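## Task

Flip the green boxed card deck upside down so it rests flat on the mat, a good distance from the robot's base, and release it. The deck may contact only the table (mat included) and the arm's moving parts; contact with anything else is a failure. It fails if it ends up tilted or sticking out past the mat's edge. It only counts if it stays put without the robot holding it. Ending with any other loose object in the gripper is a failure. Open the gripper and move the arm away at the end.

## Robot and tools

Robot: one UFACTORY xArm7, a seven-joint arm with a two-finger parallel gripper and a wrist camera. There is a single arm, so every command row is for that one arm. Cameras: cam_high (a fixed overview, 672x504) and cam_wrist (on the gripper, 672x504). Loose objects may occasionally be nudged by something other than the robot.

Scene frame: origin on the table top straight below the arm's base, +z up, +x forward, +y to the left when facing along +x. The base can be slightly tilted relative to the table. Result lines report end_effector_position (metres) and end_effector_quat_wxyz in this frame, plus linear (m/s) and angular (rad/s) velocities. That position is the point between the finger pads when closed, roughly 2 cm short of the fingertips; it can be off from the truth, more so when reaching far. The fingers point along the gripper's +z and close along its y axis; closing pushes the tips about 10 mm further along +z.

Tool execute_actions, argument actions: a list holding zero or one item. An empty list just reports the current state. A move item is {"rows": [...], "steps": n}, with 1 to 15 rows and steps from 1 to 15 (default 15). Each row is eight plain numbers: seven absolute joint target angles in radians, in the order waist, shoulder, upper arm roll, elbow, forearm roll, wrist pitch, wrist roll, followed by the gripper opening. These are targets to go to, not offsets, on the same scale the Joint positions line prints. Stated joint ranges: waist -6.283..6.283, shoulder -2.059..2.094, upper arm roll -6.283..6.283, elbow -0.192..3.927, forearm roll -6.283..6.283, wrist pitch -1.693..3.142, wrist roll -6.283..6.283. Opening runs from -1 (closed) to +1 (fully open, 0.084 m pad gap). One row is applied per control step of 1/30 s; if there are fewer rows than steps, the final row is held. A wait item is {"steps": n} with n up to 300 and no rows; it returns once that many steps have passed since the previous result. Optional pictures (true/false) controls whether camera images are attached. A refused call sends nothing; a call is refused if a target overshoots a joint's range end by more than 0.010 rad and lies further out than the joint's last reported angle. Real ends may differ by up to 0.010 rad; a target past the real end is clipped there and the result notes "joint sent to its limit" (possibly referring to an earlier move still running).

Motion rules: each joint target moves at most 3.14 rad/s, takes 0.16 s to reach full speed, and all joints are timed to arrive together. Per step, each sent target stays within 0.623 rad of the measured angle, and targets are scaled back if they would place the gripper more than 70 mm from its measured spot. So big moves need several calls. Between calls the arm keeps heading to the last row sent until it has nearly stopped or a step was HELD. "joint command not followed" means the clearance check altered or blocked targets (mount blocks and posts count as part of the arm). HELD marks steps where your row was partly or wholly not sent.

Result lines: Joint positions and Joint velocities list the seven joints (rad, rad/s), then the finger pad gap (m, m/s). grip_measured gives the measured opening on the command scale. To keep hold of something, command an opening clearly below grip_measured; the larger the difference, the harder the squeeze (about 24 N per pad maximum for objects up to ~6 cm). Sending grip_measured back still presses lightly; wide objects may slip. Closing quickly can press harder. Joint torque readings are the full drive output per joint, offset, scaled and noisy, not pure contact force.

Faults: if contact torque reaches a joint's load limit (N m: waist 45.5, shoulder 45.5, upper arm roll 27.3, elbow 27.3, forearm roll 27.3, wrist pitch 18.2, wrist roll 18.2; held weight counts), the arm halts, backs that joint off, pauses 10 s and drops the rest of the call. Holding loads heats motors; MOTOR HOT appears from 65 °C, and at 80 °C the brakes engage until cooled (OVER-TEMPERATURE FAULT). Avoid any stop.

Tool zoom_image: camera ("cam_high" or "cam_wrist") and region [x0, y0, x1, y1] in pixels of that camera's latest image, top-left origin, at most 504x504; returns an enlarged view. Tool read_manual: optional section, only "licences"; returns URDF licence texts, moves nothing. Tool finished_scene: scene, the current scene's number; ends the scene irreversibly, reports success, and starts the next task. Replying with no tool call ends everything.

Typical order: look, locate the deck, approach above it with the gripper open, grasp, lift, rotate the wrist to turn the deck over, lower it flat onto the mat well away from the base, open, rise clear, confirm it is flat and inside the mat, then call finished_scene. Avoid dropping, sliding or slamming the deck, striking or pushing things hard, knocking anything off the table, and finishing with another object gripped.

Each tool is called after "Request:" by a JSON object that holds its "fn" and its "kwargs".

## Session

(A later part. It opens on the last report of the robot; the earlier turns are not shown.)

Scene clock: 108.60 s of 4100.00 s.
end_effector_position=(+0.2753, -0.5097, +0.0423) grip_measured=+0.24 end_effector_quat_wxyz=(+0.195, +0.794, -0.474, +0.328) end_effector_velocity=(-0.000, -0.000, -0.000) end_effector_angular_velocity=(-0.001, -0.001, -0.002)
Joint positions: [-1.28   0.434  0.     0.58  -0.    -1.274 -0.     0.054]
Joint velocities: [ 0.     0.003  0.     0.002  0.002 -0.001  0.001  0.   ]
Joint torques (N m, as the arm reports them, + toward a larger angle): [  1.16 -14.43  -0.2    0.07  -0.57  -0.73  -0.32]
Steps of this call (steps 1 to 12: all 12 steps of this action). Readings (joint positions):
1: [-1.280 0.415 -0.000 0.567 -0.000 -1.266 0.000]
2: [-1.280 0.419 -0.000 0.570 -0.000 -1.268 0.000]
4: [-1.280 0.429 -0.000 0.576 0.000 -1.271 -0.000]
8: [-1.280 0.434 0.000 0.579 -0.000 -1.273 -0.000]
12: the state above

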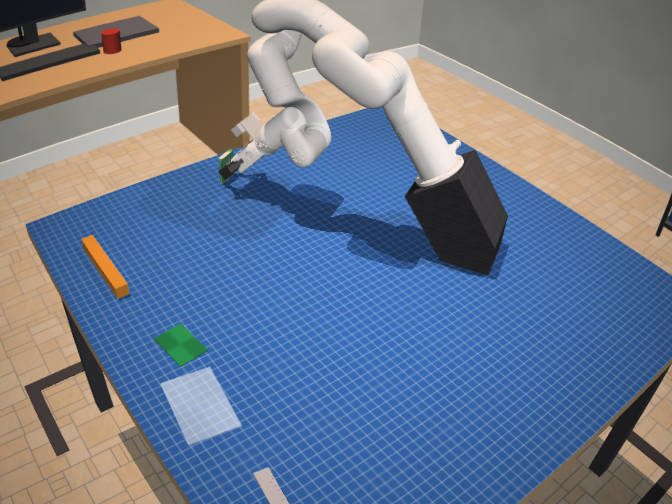

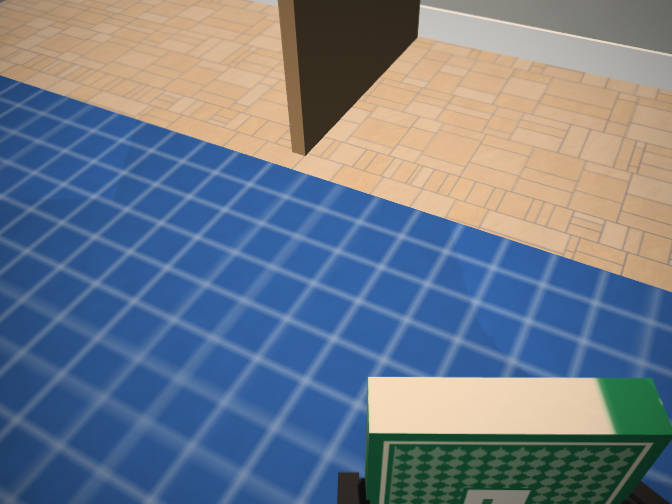

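Request:
{"fn": "execute_actions", "kwargs": {"actions": [{"rows":[[-1.28,0.433,0,0.579,0,-1.273,0,1]]}], "pictures": false}}

Request:
{"fn": "execute_actions", "kwargs": {"actions": [{"rows":[[-1.28,0.15,0,0.41,0,-1.16,0,1]]}], "pictures": false}}

Request:
{"fn": "execute_actions", "kwargs": {"actions": [{"rows":[[-1.28,-0.268,0,0.767,0,0.402,0,1]]}], "pictures": false}}

Request:
{"fn": "execute_actions", "kwargs": {"actions": [{"steps":25}]}}

Request:
{"fn": "execute_actions", "kwargs": {"actions": [{"rows":[[-1.28,0.337,0,1.775,0,1.59,0,1]]}], "pictures": false}}

Request:
{"fn": "execute_actions", "kwargs": {"actions": [{"steps":40}]}}

Scene clock: 119.40 s of 4100.00 s.
end_effector_position=(+0.2752, -0.5096, +0.0424) grip_measured=+1.00 end_effector_quat_wxyz=(+0.195, +0.794, -0.474, +0.328) end_effector_velocity=(-0.000, -0.001, +0.001) end_effector_angular_velocity=(-0.003, -0.000, -0.000)
Joint positions: [-1.28   0.433 -0.     0.579  0.    -1.273  0.     0.084]
Joint velocities: [ 0.    -0.001 -0.001 -0.001  0.001 -0.002 -0.001 -0.   ]
Joint torques (N m, as the arm reports them, + toward a larger angle): [  1.38 -15.69  -0.11  -0.4   -0.59  -1.22  -0.36]
Steps of this call (steps 1 to 15: the robot went on to your last target; steps 16 to 90: nothing new was sent; then 7.30 s passed at rest; steps 91 to 105: all 15 steps of this action). Readings (joint positions):
91: [-1.280 0.435 0.000 0.580 -0.000 -1.272 0.000]
92: [-1.280 0.435 -0.000 0.579 0.000 -1.271 0.000]
94: [-1.280 0.435 -0.000 0.578 0.000 -1.270 0.000]
98: [-1.280 0.434 -0.000 0.579 0.000 -1.272 0.000]
105: the state above

Scene clock: 119.90 s of 4100.00 s.
end_effector_position=(+0.2759, -0.5109, +0.1083) grip_measured=+1.00 end_effector_quat_wxyz=(+0.195, +0.794, -0.474, +0.328) end_effector_velocity=(-0.001, +0.002, +0.006) end_effector_angular_velocity=(+0.005, +0.002, -0.001)
Joint positions: [-1.28   0.155  0.     0.412 -0.    -1.161 -0.     0.084]
Joint velocities: [ 0.    -0.034 -0.    -0.022  0.     0.018  0.001 -0.   ]
Joint torques (N m, as the arm reports them, + toward a larger angle): [  1.23 -15.42  -0.21   2.39  -0.65  -1.14  -0.35]
Steps of this call (steps 1 to 15: all 15 steps of this action). Readings (joint positions):
1: [-1.280 0.433 -0.000 0.579 0.000 -1.272 0.000]
2: [-1.280 0.428 0.000 0.575 0.000 -1.269 0.000]
4: [-1.280 0.380 0.000 0.545 0.000 -1.248 -0.000]
8: [-1.280 0.205 -0.000 0.446 -0.000 -1.186 0.000]
15: the state above

Scene clock: 120.40 s of 4100.00 s.
end_effector_position=(+0.3344, -0.6196, +0.1827) grip_measured=+1.00 end_effector_quat_wxyz=(+0.161, +0.815, -0.486, +0.272) end_effector_velocity=(-0.005, +0.006, -0.007) end_effector_angular_velocity=(+1.409, +0.761, -0.001)
Joint positions: [-1.28  -0.184 -0.     0.699  0.    -0.395  0.     0.084]
Joint velocities: [-0.001 -0.704 -0.001  0.61   0.001  2.915  0.     0.   ]
Joint torques (N m, as the arm reports them, + toward a larger angle): [  1.72 -11.7    0.02   6.47  -0.91  -0.52  -0.34]
Steps of this call (steps 1 to 15: all 15 steps of this action). Readings (joint positions):
1: [-1.280 0.153 0.000 0.412 -0.000 -1.160 -0.000]
2: [-1.280 0.149 0.000 0.414 -0.000 -1.153 -0.000]
4: [-1.280 0.119 0.000 0.437 -0.000 -1.102 -0.000]
8: [-1.280 0.012 0.000 0.532 0.000 -0.929 0.000]
15: the state above

Scene clock: 121.23 s of 4100.00 s.
end_effector_position=(+0.2816, -0.5216, +0.1283) grip_measured=+1.00 end_effector_quat_wxyz=(-0.001, +0.859, -0.512, -0.001) end_effector_velocity=(-0.001, +0.001, -0.000) end_effector_angular_velocity=(+0.002, +0.001, -0.003)
Joint positions: [-1.28  -0.268  0.     0.767  0.     0.402  0.     0.084]
Joint velocities: [-0.    -0.001 -0.001 -0.001  0.001  0.003  0.002 -0.   ]
Joint torques (N m, as the arm reports them, + toward a larger angle): [  1.54 -16.56  -0.25  15.78  -0.49  -0.49  -0.48]
Steps of this call (steps 1 to 25: the robot went on to your last target). Readings (joint positions):
1: [-1.280 -0.206 -0.000 0.717 0.000 -0.296 0.000]
2: [-1.280 -0.222 -0.000 0.731 0.000 -0.196 0.000]
4: [-1.280 -0.243 -0.000 0.747 0.000 -0.003 0.000]
8: [-1.280 -0.258 0.000 0.756 -0.000 0.287 -0.000]
25: the state above

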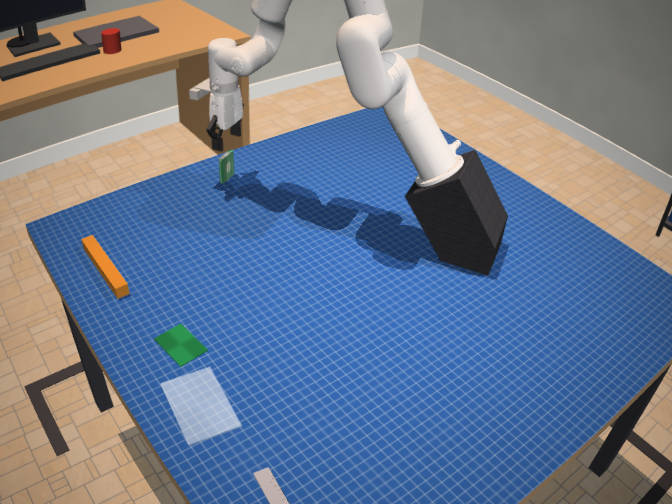

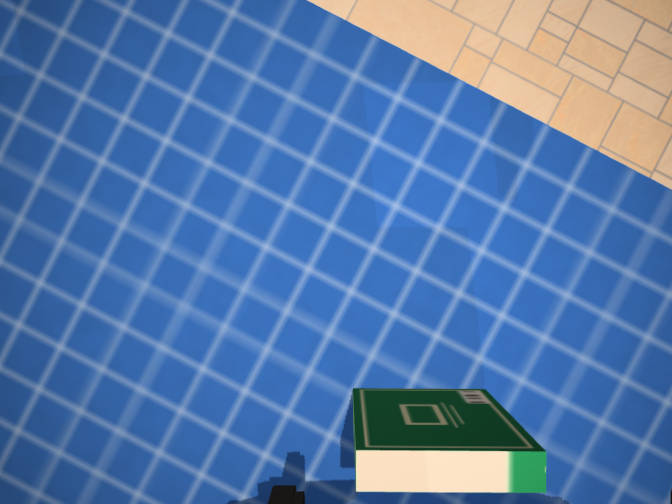

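Scene clock: 121.73 s of 4100.00 s.
end_effector_position=(+0.2952, -0.5466, +0.0959) grip_measured=+1.00 end_effector_quat_wxyz=(-0.163, +0.815, -0.486, -0.271) end_effector_velocity=(-0.025, +0.040, +0.274) end_effector_angular_velocity=(+1.071, +0.582, +0.000)
Joint positions: [-1.28   0.291  0.     1.661  0.     1.379  0.     0.084]
Joint velocities: [-0.001  0.432 -0.003  1.402 -0.001  2.188 -0.001  0.   ]
Joint torques (N m, as the arm reports them, + toward a larger angle): [  1.5  -23.39  -0.38   7.56  -0.47   0.28  -0.4 ]
Steps of this call (steps 1 to 15: all 15 steps of this action). Readings (joint positions):
1: [-1.280 -0.267 0.000 0.767 0.000 0.402 -0.000]
2: [-1.280 -0.263 -0.000 0.773 -0.000 0.409 -0.000]
4: [-1.280 -0.217 -0.000 0.823 -0.000 0.460 -0.000]
8: [-1.280 0.014 0.000 1.089 -0.000 0.727 -0.000]
15: the state above

Scene clock: 123.07 s of 4100.00 s.
end_effector_position=(+0.2878, -0.5330, +0.1189) grip_measured=+1.00 end_effector_quat_wxyz=(-0.197, +0.793, -0.473, -0.329) end_effector_velocity=(+0.000, +0.000, -0.000) end_effector_angular_velocity=(-0.000, +0.000, -0.001)
Joint positions: [-1.28   0.337 -0.     1.775 -0.     1.59  -0.     0.084]
Joint velocities: [-0.    -0.     0.001 -0.     0.001 -0.     0.002  0.   ]
Joint torques (N m, as the arm reports them, + toward a larger angle): [  1.83 -24.56   0.08  18.67  -0.46   0.72  -0.36]
Steps of this call (steps 1 to 30: the robot went on to your last target; steps 31 to 40: nothing new was sent). Readings (joint positions):
1: [-1.280 0.304 -0.000 1.701 0.000 1.444 0.000]
2: [-1.280 0.313 -0.000 1.726 0.000 1.492 -0.000]
4: [-1.280 0.325 -0.000 1.751 -0.000 1.545 -0.000]
8: [-1.280 0.334 -0.000 1.767 -0.000 1.580 -0.000]
40: the state above
The arm was judged still, so your last target was given up. Only a new action makes it travel on or press farther. Fingers that are still opening or closing keep moving.

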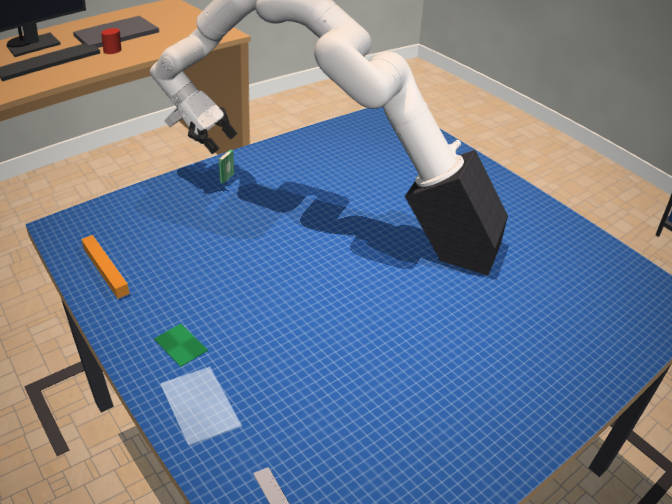

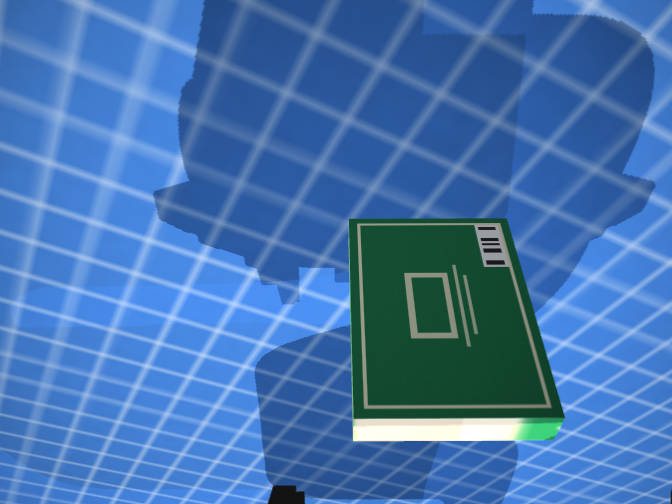

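Request:
{"fn": "execute_actions", "kwargs": {"actions": [{"rows":[[-1.28,0.517,0,1.875,0,1.51,0,1]]}], "pictures": false}}

Request:
{"fn": "execute_actions", "kwargs": {"actions": [{"rows":[[-1.28,0.517,0,1.875,0,1.51,0,1],[-1.28,0.517,0,1.875,0,1.51,0,1],[-1.28,0.517,0,1.875,0,1.51,0,0.7],[-1.28,0.517,0,1.875,0,1.51,0,0.6],[-1.28,0.517,0,1.875,0,1.51,0,0.5],[-1.28,0.517,0,1.875,0,1.51,0,0.4],[-1.28,0.517,0,1.875,0,1.51,0,0.35],[-1.28,0.517,0,1.875,0,1.51,0,0.3],[-1.28,0.517,0,1.875,0,1.51,0,0.2],[-1.28,0.517,0,1.875,0,1.51,0,-0.3]]}]}}

Request:
{"fn": "execute_actions", "kwargs": {"actions": [{"rows":[[-1.28,0.28,0,1.75,0,1.6,0,-0.3]]}], "pictures": false}}

Request:
{"fn": "execute_actions", "kwargs": {"actions": [{"rows":[[-1.28,-0.05,0,1.27,0,1.0,0,-0.3]]}], "pictures": false}}

Request:
{"fn": "execute_actions", "kwargs": {"actions": [{"rows":[[-1.28,-0.3,0,0.767,0,0.402,0,-0.3]]}], "pictures": false}}

Request:
{"fn": "execute_actions", "kwargs": {"actions": [{"rows":[[-1.28,-0.3,0,0.65,0,-0.2,0,-0.3]]}], "pictures": false}}

Request:
{"fn": "execute_actions", "kwargs": {"actions": [{"rows":[[-1.28,-0.15,0,0.5,0,-0.8,0,-0.3]]}], "pictures": false}}

Request:
{"fn": "execute_actions", "kwargs": {"actions": [{"rows":[[-1.28,0.198,0,0.432,0,-1.184,0,-0.3]]}], "pictures": false}}

Request:
{"fn": "execute_actions", "kwargs": {"actions": [{"rows":[[-1.28,0.435,0,0.58,0,-1.273,0,-0.3]]}]}}

Request:
{"fn": "zoom_image", "kwargs": {"camera": "cam_high", "region": [180,120,300,210]}}

Scene clock: 135.73 s of 4100.00 s.
end_effector_position=(+0.2896, -0.5364, +0.0470) grip_measured=+1.00 end_effector_quat_wxyz=(-0.196, +0.794, -0.474, -0.327) end_effector_velocity=(-0.001, +0.004, -0.008) end_effector_angular_velocity=(+0.008, +0.002, -0.001)
Joint positions: [-1.28   0.513 -0.     1.876  0.     1.511 -0.     0.084]
Joint velocities: [-0.     0.017  0.001  0.002  0.001 -0.008  0.    -0.   ]
Joint torques (N m, as the arm reports them, + toward a larger angle): [  0.96 -24.61  -0.25  16.32  -0.28   0.72  -0.36]
Steps of this call (steps 1 to 90: nothing new was sent; then 9.17 s passed at rest; steps 91 to 105: all 15 steps of this action). Readings (joint positions):
91: [-1.280 0.337 -0.000 1.775 -0.000 1.590 -0.000]
92: [-1.280 0.342 -0.000 1.779 0.000 1.587 -0.000]
94: [-1.280 0.385 -0.000 1.811 0.000 1.565 -0.000]
98: [-1.280 0.498 0.000 1.853 -0.000 1.522 0.000]
105: the state above

Scene clock: 136.23 s of 4100.00 s.
end_effector_position=(+0.2901, -0.5345, +0.0455) grip_measured=+0.26 end_effector_quat_wxyz=(-0.197, +0.794, -0.472, -0.328) end_effector_velocity=(-0.000, +0.000, -0.001) end_effector_angular_velocity=(-0.000, +0.001, -0.002)
Joint positions: [-1.279  0.516  0.001  1.876  0.001  1.511 -0.     0.055]
Joint velocities: [-0.001  0.001 -0.    -0.     0.001 -0.001  0.001  0.   ]
Joint torques (N m, as the arm reports them, + toward a larger angle): [ -0.7  -23.05  -1.96  16.09  -1.53   0.05  -0.14]
Steps of this call (steps 1 to 15: all 15 steps of this action). Readings (joint positions):
1: [-1.280 0.514 -0.000 1.876 0.000 1.510 -0.000]
2: [-1.280 0.514 -0.000 1.876 0.000 1.510 -0.000]
4: [-1.280 0.516 -0.000 1.875 0.000 1.510 -0.000]
8: [-1.280 0.516 0.001 1.875 0.001 1.511 -0.000]
15: the state above

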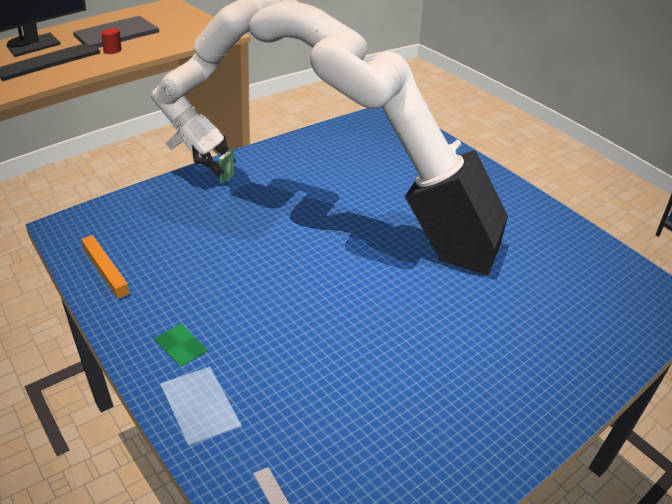

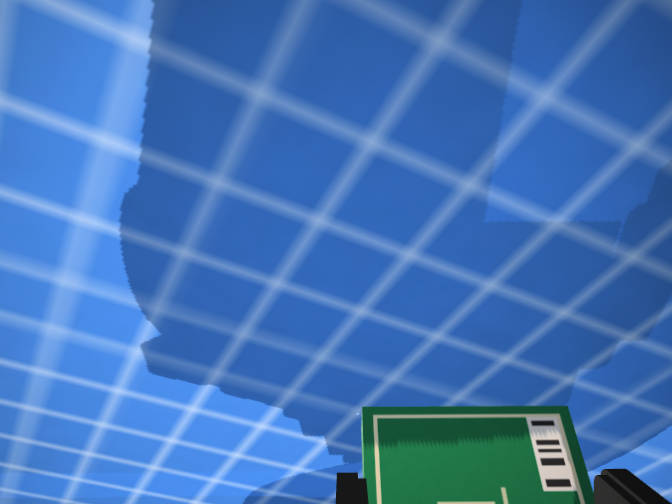

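Scene clock: 136.73 s of 4100.00 s.
end_effector_position=(+0.2885, -0.5345, +0.1382) grip_measured=+0.26 end_effector_quat_wxyz=(-0.193, +0.796, -0.475, -0.323) end_effector_velocity=(-0.004, +0.011, +0.003) end_effector_angular_velocity=(+0.029, +0.012, -0.002)
Joint positions: [-1.28   0.286 -0.     1.749 -0.     1.599  0.     0.055]
Joint velocities: [ 0.001 -0.014  0.001 -0.03   0.003  0.015  0.001  0.   ]
Joint torques (N m, as the arm reports them, + toward a larger angle): [  1.22 -25.86  -0.17  20.93  -0.48   0.53  -0.46]
Steps of this call (steps 1 to 15: all 15 steps of this action). Readings (joint positions):
1: [-1.279 0.516 0.001 1.875 0.001 1.511 -0.000]
2: [-1.279 0.511 0.001 1.871 0.000 1.512 -0.000]
4: [-1.281 0.470 -0.001 1.839 -0.001 1.530 0.000]
8: [-1.281 0.326 -0.002 1.782 -0.001 1.580 0.000]
15: the state above

Scene clock: 137.23 s of 4100.00 s.
end_effector_position=(+0.3013, -0.5583, +0.1465) grip_measured=+0.26 end_effector_quat_wxyz=(-0.084, +0.847, -0.505, -0.141) end_effector_velocity=(-0.001, +0.006, -0.010) end_effector_angular_velocity=(-0.107, -0.060, +0.004)
Joint positions: [-1.28  -0.04  -0.     1.285 -0.     1.019 -0.     0.055]
Joint velocities: [ 0.001 -0.082  0.003 -0.175 -0.    -0.215 -0.    -0.   ]
Joint torques (N m, as the arm reports them, + toward a larger angle): [  1.32 -20.84  -0.34  20.42  -0.31   0.01  -0.24]
Steps of this call (steps 1 to 15: all 15 steps of this action). Readings (joint positions):
1: [-1.280 0.285 -0.000 1.748 -0.000 1.599 0.000]
2: [-1.280 0.281 -0.000 1.743 -0.000 1.592 0.000]
4: [-1.280 0.253 0.000 1.703 -0.000 1.541 0.000]
8: [-1.280 0.097 0.000 1.482 -0.000 1.266 0.000]
15: the state above

Scene clock: 137.73 s of 4100.00 s.
end_effector_position=(+0.2863, -0.5304, +0.1419) grip_measured=+0.26 end_effector_quat_wxyz=(+0.004, +0.859, -0.512, +0.008) end_effector_velocity=(+0.007, -0.011, +0.019) end_effector_angular_velocity=(-0.162, -0.089, -0.000)
Joint positions: [-1.28  -0.292  0.     0.782 -0.     0.421 -0.     0.055]
Joint velocities: [ 0.001 -0.085  0.001 -0.127  0.    -0.227  0.001  0.   ]
Joint torques (N m, as the arm reports them, + toward a larger angle): [  1.38 -16.04  -0.13  17.29  -0.44  -0.63  -0.07]
Steps of this call (steps 1 to 15: all 15 steps of this action). Readings (joint positions):
1: [-1.280 -0.043 0.000 1.279 -0.000 1.013 -0.000]
2: [-1.280 -0.047 0.000 1.272 -0.000 1.002 0.000]
4: [-1.280 -0.070 0.000 1.228 0.000 0.946 0.000]
8: [-1.280 -0.188 0.000 0.991 0.000 0.667 0.000]
15: the state above

Scene clock: 138.23 s of 4100.00 s.
end_effector_position=(+0.3194, -0.5917, +0.1847) grip_measured=+0.26 end_effector_quat_wxyz=(+0.126, +0.832, -0.497, +0.212) end_effector_velocity=(+0.008, -0.018, +0.025) end_effector_angular_velocity=(-0.154, -0.082, -0.001)
Joint positions: [-1.28  -0.3    0.     0.654 -0.    -0.181  0.     0.055]
Joint velocities: [ 0.     0.001 -0.002 -0.041  0.    -0.216 -0.002  0.   ]
Joint torques (N m, as the arm reports them, + toward a larger angle): [  1.7  -16.62   0.07  16.23  -0.14  -0.9   -0.44]
Steps of this call (steps 1 to 15: all 15 steps of this action). Readings (joint positions):
1: [-1.280 -0.295 0.000 0.779 0.000 0.414 0.000]
2: [-1.280 -0.296 0.000 0.775 0.000 0.404 0.000]
4: [-1.280 -0.298 0.000 0.761 -0.000 0.348 0.000]
8: [-1.280 -0.299 0.000 0.704 0.000 0.069 0.000]
15: the state above

Scene clock: 138.73 s of 4100.00 s.
end_effector_position=(+0.3134, -0.5807, +0.1858) grip_measured=+0.26 end_effector_quat_wxyz=(+0.200, +0.790, -0.472, +0.336) end_effector_velocity=(+0.004, -0.011, +0.031) end_effector_angular_velocity=(-0.154, -0.081, -0.003)
Joint positions: [-1.28  -0.154  0.     0.504 -0.    -0.781 -0.     0.055]
Joint velocities: [-0.001  0.032 -0.001 -0.018  0.001 -0.224 -0.001  0.   ]
Joint torques (N m, as the arm reports them, + toward a larger angle): [  1.25 -15.73   0.26  10.7   -0.55  -1.26  -0.45]
Steps of this call (steps 1 to 15: all 15 steps of this action). Readings (joint positions):
1: [-1.280 -0.300 0.000 0.653 -0.000 -0.187 0.000]
2: [-1.280 -0.299 -0.000 0.651 0.000 -0.198 0.000]
4: [-1.280 -0.287 -0.000 0.639 0.000 -0.254 0.000]
8: [-1.280 -0.216 -0.000 0.567 0.000 -0.533 0.000]
15: the state above

Scene clock: 139.23 s of 4100.00 s.
end_effector_position=(+0.2763, -0.5118, +0.1002) grip_measured=+0.26 end_effector_quat_wxyz=(+0.195, +0.794, -0.474, +0.328) end_effector_velocity=(-0.002, -0.000, +0.002) end_effector_angular_velocity=(-0.060, -0.031, -0.003)
Joint positions: [-1.28   0.189 -0.     0.434 -0.    -1.174  0.     0.055]
Joint velocities: [-0.001  0.07  -0.002  0.012 -0.    -0.127  0.001  0.   ]
Joint torques (N m, as the arm reports them, + toward a larger angle): [  1.55 -15.86  -0.06   1.85  -0.62  -1.18  -0.33]
Steps of this call (steps 1 to 15: all 15 steps of this action). Readings (joint positions):
1: [-1.280 -0.153 -0.000 0.504 0.000 -0.788 0.000]
2: [-1.280 -0.148 -0.000 0.503 0.000 -0.799 0.000]
4: [-1.280 -0.104 -0.000 0.498 0.000 -0.855 0.000]
8: [-1.280 0.063 0.000 0.459 -0.000 -1.032 -0.000]
15: the state above

Scene clock: 139.73 s of 4100.00 s.
end_effector_position=(+0.2753, -0.5099, +0.0430) grip_measured=+0.26 end_effector_quat_wxyz=(+0.195, +0.794, -0.474, +0.328) end_effector_velocity=(-0.000, -0.000, -0.006) end_effector_angular_velocity=(-0.004, -0.000, +0.000)
Joint positions: [-1.28   0.431 -0.     0.578  0.    -1.272  0.     0.055]
Joint velocities: [ 0.     0.027  0.     0.018  0.001 -0.012 -0.002 -0.   ]
Joint torques (N m, as the arm reports them, + toward a larger angle): [  1.18 -15.86   0.06   0.18  -0.81  -1.43  -0.39]
Steps of this call (steps 1 to 15: all 15 steps of this action). Readings (joint positions):
1: [-1.280 0.192 -0.000 0.434 0.000 -1.177 0.000]
2: [-1.280 0.198 -0.000 0.438 -0.000 -1.183 0.000]
4: [-1.280 0.248 -0.000 0.469 -0.000 -1.205 0.000]
8: [-1.280 0.395 0.000 0.555 0.000 -1.255 -0.000]
15: the state above

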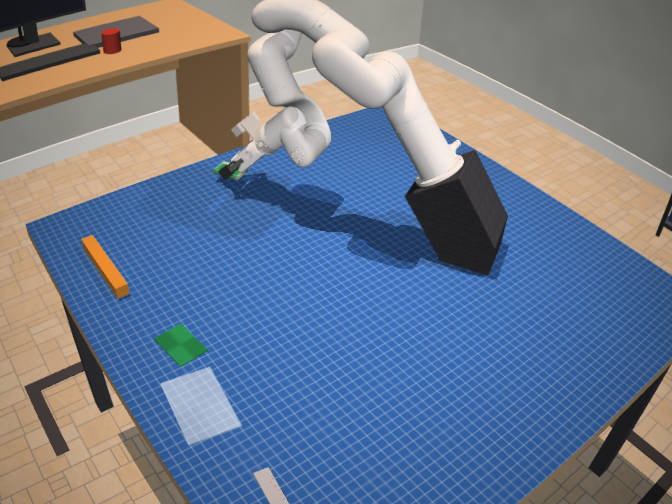

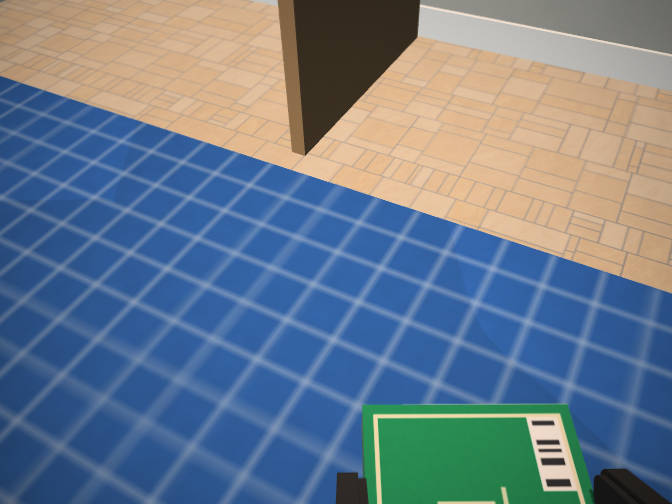

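Region (180, 120, 300, 210) of cam_high's 672x504 image, scaled by 4.200, with more detail than that image has; it fills the top 378 rows of this view, and the rest is white.

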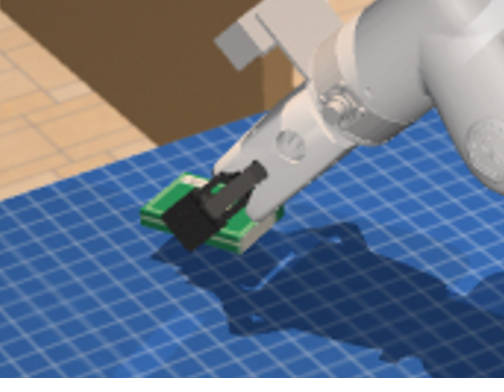

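Request:
{"fn": "execute_actions", "kwargs": {"actions": [{"rows":[[-1.28,0.49,0,0.617,0,-1.291,0,-0.3]]}], "pictures": false}}

Request:
{"fn": "execute_actions", "kwargs": {"actions": [{"rows":[[-1.28,0.505,0,0.627,0,-1.296,0,-0.3]],"steps":12}], "pictures": false}}

Request:
{"fn": "execute_actions", "kwargs": {"actions": [{"rows":[[-1.28,0.505,0,0.627,0,-1.296,0,1]]}], "pictures": false}}

Request:
{"fn": "execute_actions", "kwargs": {"actions": [{"rows":[[-1.28,0.1,0,0.4,0,-1.1,0,1]]}], "pictures": false}}

Request:
{"fn": "execute_actions", "kwargs": {"actions": [{"rows":[[-1.28,-0.3,0,0.65,0,-0.5,0,1]]}]}}

Scene clock: 146.27 s of 4100.00 s.
end_effector_position=(+0.2746, -0.5084, +0.0281) grip_measured=+0.26 end_effector_quat_wxyz=(+0.195, +0.794, -0.474, +0.328) end_effector_velocity=(-0.001, +0.000, -0.001) end_effector_angular_velocity=(+0.000, +0.001, -0.000)
Joint positions: [-1.28   0.489 -0.     0.617  0.    -1.291  0.     0.055]
Joint velocities: [-0.     0.004 -0.001  0.001 -0.    -0.002  0.    -0.   ]
Joint torques (N m, as the arm reports them, + toward a larger angle): [  1.14 -16.45  -0.1   -0.26  -0.98  -1.43  -0.35]
Steps of this call (steps 1 to 15: the robot went on to your last target; steps 16 to 90: nothing new was sent; then 3.03 s passed at rest; steps 91 to 105: all 15 steps of this action). Readings (joint positions):
91: [-1.280 0.435 -0.000 0.580 -0.000 -1.273 0.000]
92: [-1.280 0.441 -0.000 0.584 -0.000 -1.276 0.000]
94: [-1.280 0.467 -0.000 0.602 0.000 -1.284 0.000]
98: [-1.280 0.486 0.000 0.614 -0.000 -1.289 -0.000]
105: the state above

Scene clock: 146.67 s of 4100.00 s.
end_effector_position=(+0.2743, -0.5079, +0.0243) grip_measured=+0.26 end_effector_quat_wxyz=(+0.195, +0.794, -0.474, +0.328) end_effector_velocity=(-0.001, -0.001, -0.001) end_effector_angular_velocity=(-0.002, +0.002, -0.002)
Joint positions: [-1.28   0.505 -0.     0.627  0.    -1.296 -0.     0.055]
Joint velocities: [ 0.     0.002 -0.002  0.002  0.002 -0.    -0.001  0.   ]
Joint torques (N m, as the arm reports them, + toward a larger angle): [  1.45 -16.3   -0.04  -0.34  -0.67  -1.34  -0.41]
Steps of this call (steps 1 to 12: all 12 steps of this action). Readings (joint positions):
1: [-1.280 0.490 -0.000 0.617 -0.000 -1.291 0.000]
2: [-1.280 0.493 -0.000 0.620 -0.000 -1.293 0.000]
4: [-1.280 0.500 -0.000 0.624 0.000 -1.294 -0.000]
8: [-1.280 0.504 0.000 0.626 0.000 -1.296 -0.000]
12: the state above

Scene clock: 147.17 s of 4100.00 s.
end_effector_position=(+0.2743, -0.5079, +0.0241) grip_measured=+1.00 end_effector_quat_wxyz=(+0.195, +0.794, -0.474, +0.328) end_effector_velocity=(+0.000, +0.001, -0.000) end_effector_angular_velocity=(+0.002, +0.000, -0.000)
Joint positions: [-1.28   0.505 -0.     0.627 -0.    -1.296  0.     0.084]
Joint velocities: [ 0.     0.     0.001 -0.001  0.001  0.001  0.     0.   ]
Joint torques (N m, as the arm reports them, + toward a larger angle): [  1.69 -16.13  -0.18  -0.81  -0.76  -1.18  -0.21]
Steps of this call (steps 1 to 15: all 15 steps of this action). Readings (joint positions):
1: [-1.280 0.505 0.000 0.627 -0.000 -1.296 -0.000]
2: [-1.280 0.505 0.000 0.627 -0.000 -1.296 0.000]
4: [-1.280 0.505 -0.000 0.627 -0.000 -1.296 0.000]
8: [-1.280 0.505 -0.000 0.627 -0.000 -1.296 0.000]
15: the state above

Scene clock: 147.67 s of 4100.00 s.
end_effector_position=(+0.2772, -0.5133, +0.1131) grip_measured=+1.00 end_effector_quat_wxyz=(+0.191, +0.797, -0.476, +0.321) end_effector_velocity=(-0.004, +0.008, +0.009) end_effector_angular_velocity=(+0.027, +0.013, +0.000)
Joint positions: [-1.28   0.109  0.     0.404 -0.    -1.104 -0.     0.084]
Joint velocities: [ 0.001 -0.072  0.001 -0.049 -0.     0.053  0.001 -0.   ]
Joint torques (N m, as the arm reports them, + toward a larger angle): [  1.57 -15.04  -0.18   3.38  -0.5   -1.22  -0.25]
Steps of this call (steps 1 to 15: all 15 steps of this action). Readings (joint positions):
1: [-1.280 0.505 0.000 0.627 0.000 -1.296 0.000]
2: [-1.280 0.499 0.000 0.623 0.000 -1.292 -0.000]
4: [-1.280 0.452 0.000 0.594 0.000 -1.266 -0.000]
8: [-1.280 0.229 -0.000 0.475 -0.000 -1.165 0.000]
15: the state above

Scene clock: 148.17 s of 4100.00 s.
end_effector_position=(+0.3370, -0.6247, +0.2338) grip_measured=+1.00 end_effector_quat_wxyz=(+0.203, +0.788, -0.471, +0.341) end_effector_velocity=(+0.085, -0.161, +0.299) end_effector_angular_velocity=(-0.182, -0.096, -0.001)
Joint positions: [-1.28  -0.258 -0.     0.626  0.    -0.567  0.     0.084]
Joint velocities: [-0.001 -0.595 -0.002  0.392  0.     0.781 -0.002  0.   ]
Joint torques (N m, as the arm reports them, + toward a larger angle): [ 1.52 -8.17  0.25  6.71 -0.33 -1.12 -0.53]
Steps of this call (steps 1 to 15: all 15 steps of this action). Readings (joint positions):
1: [-1.280 0.106 0.000 0.403 -0.000 -1.102 -0.000]
2: [-1.280 0.102 0.000 0.404 -0.000 -1.094 -0.000]
4: [-1.280 0.070 0.000 0.421 -0.000 -1.042 -0.000]
8: [-1.280 -0.055 0.000 0.502 0.000 -0.863 -0.000]
15: the state above

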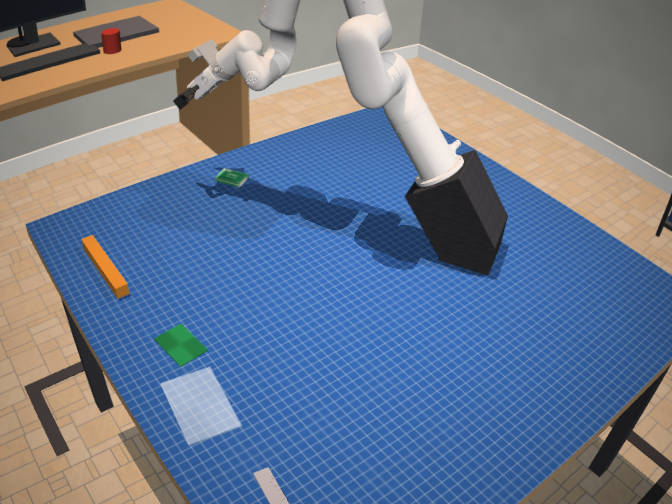

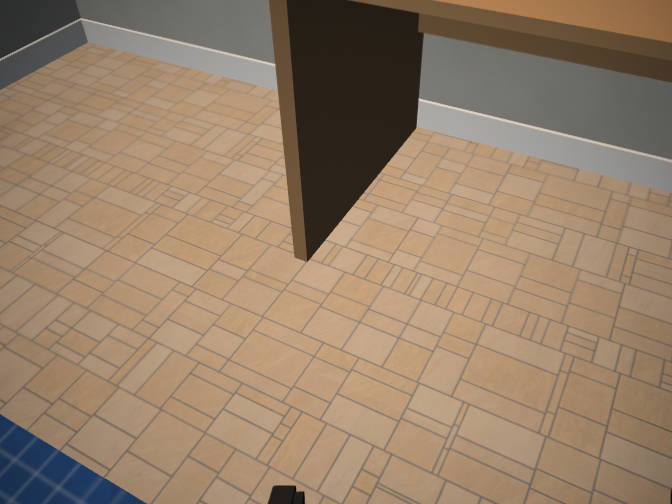

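Request:
{"fn": "finished_scene", "kwargs": {"scene": 1}}

The scene is finished: the task was done.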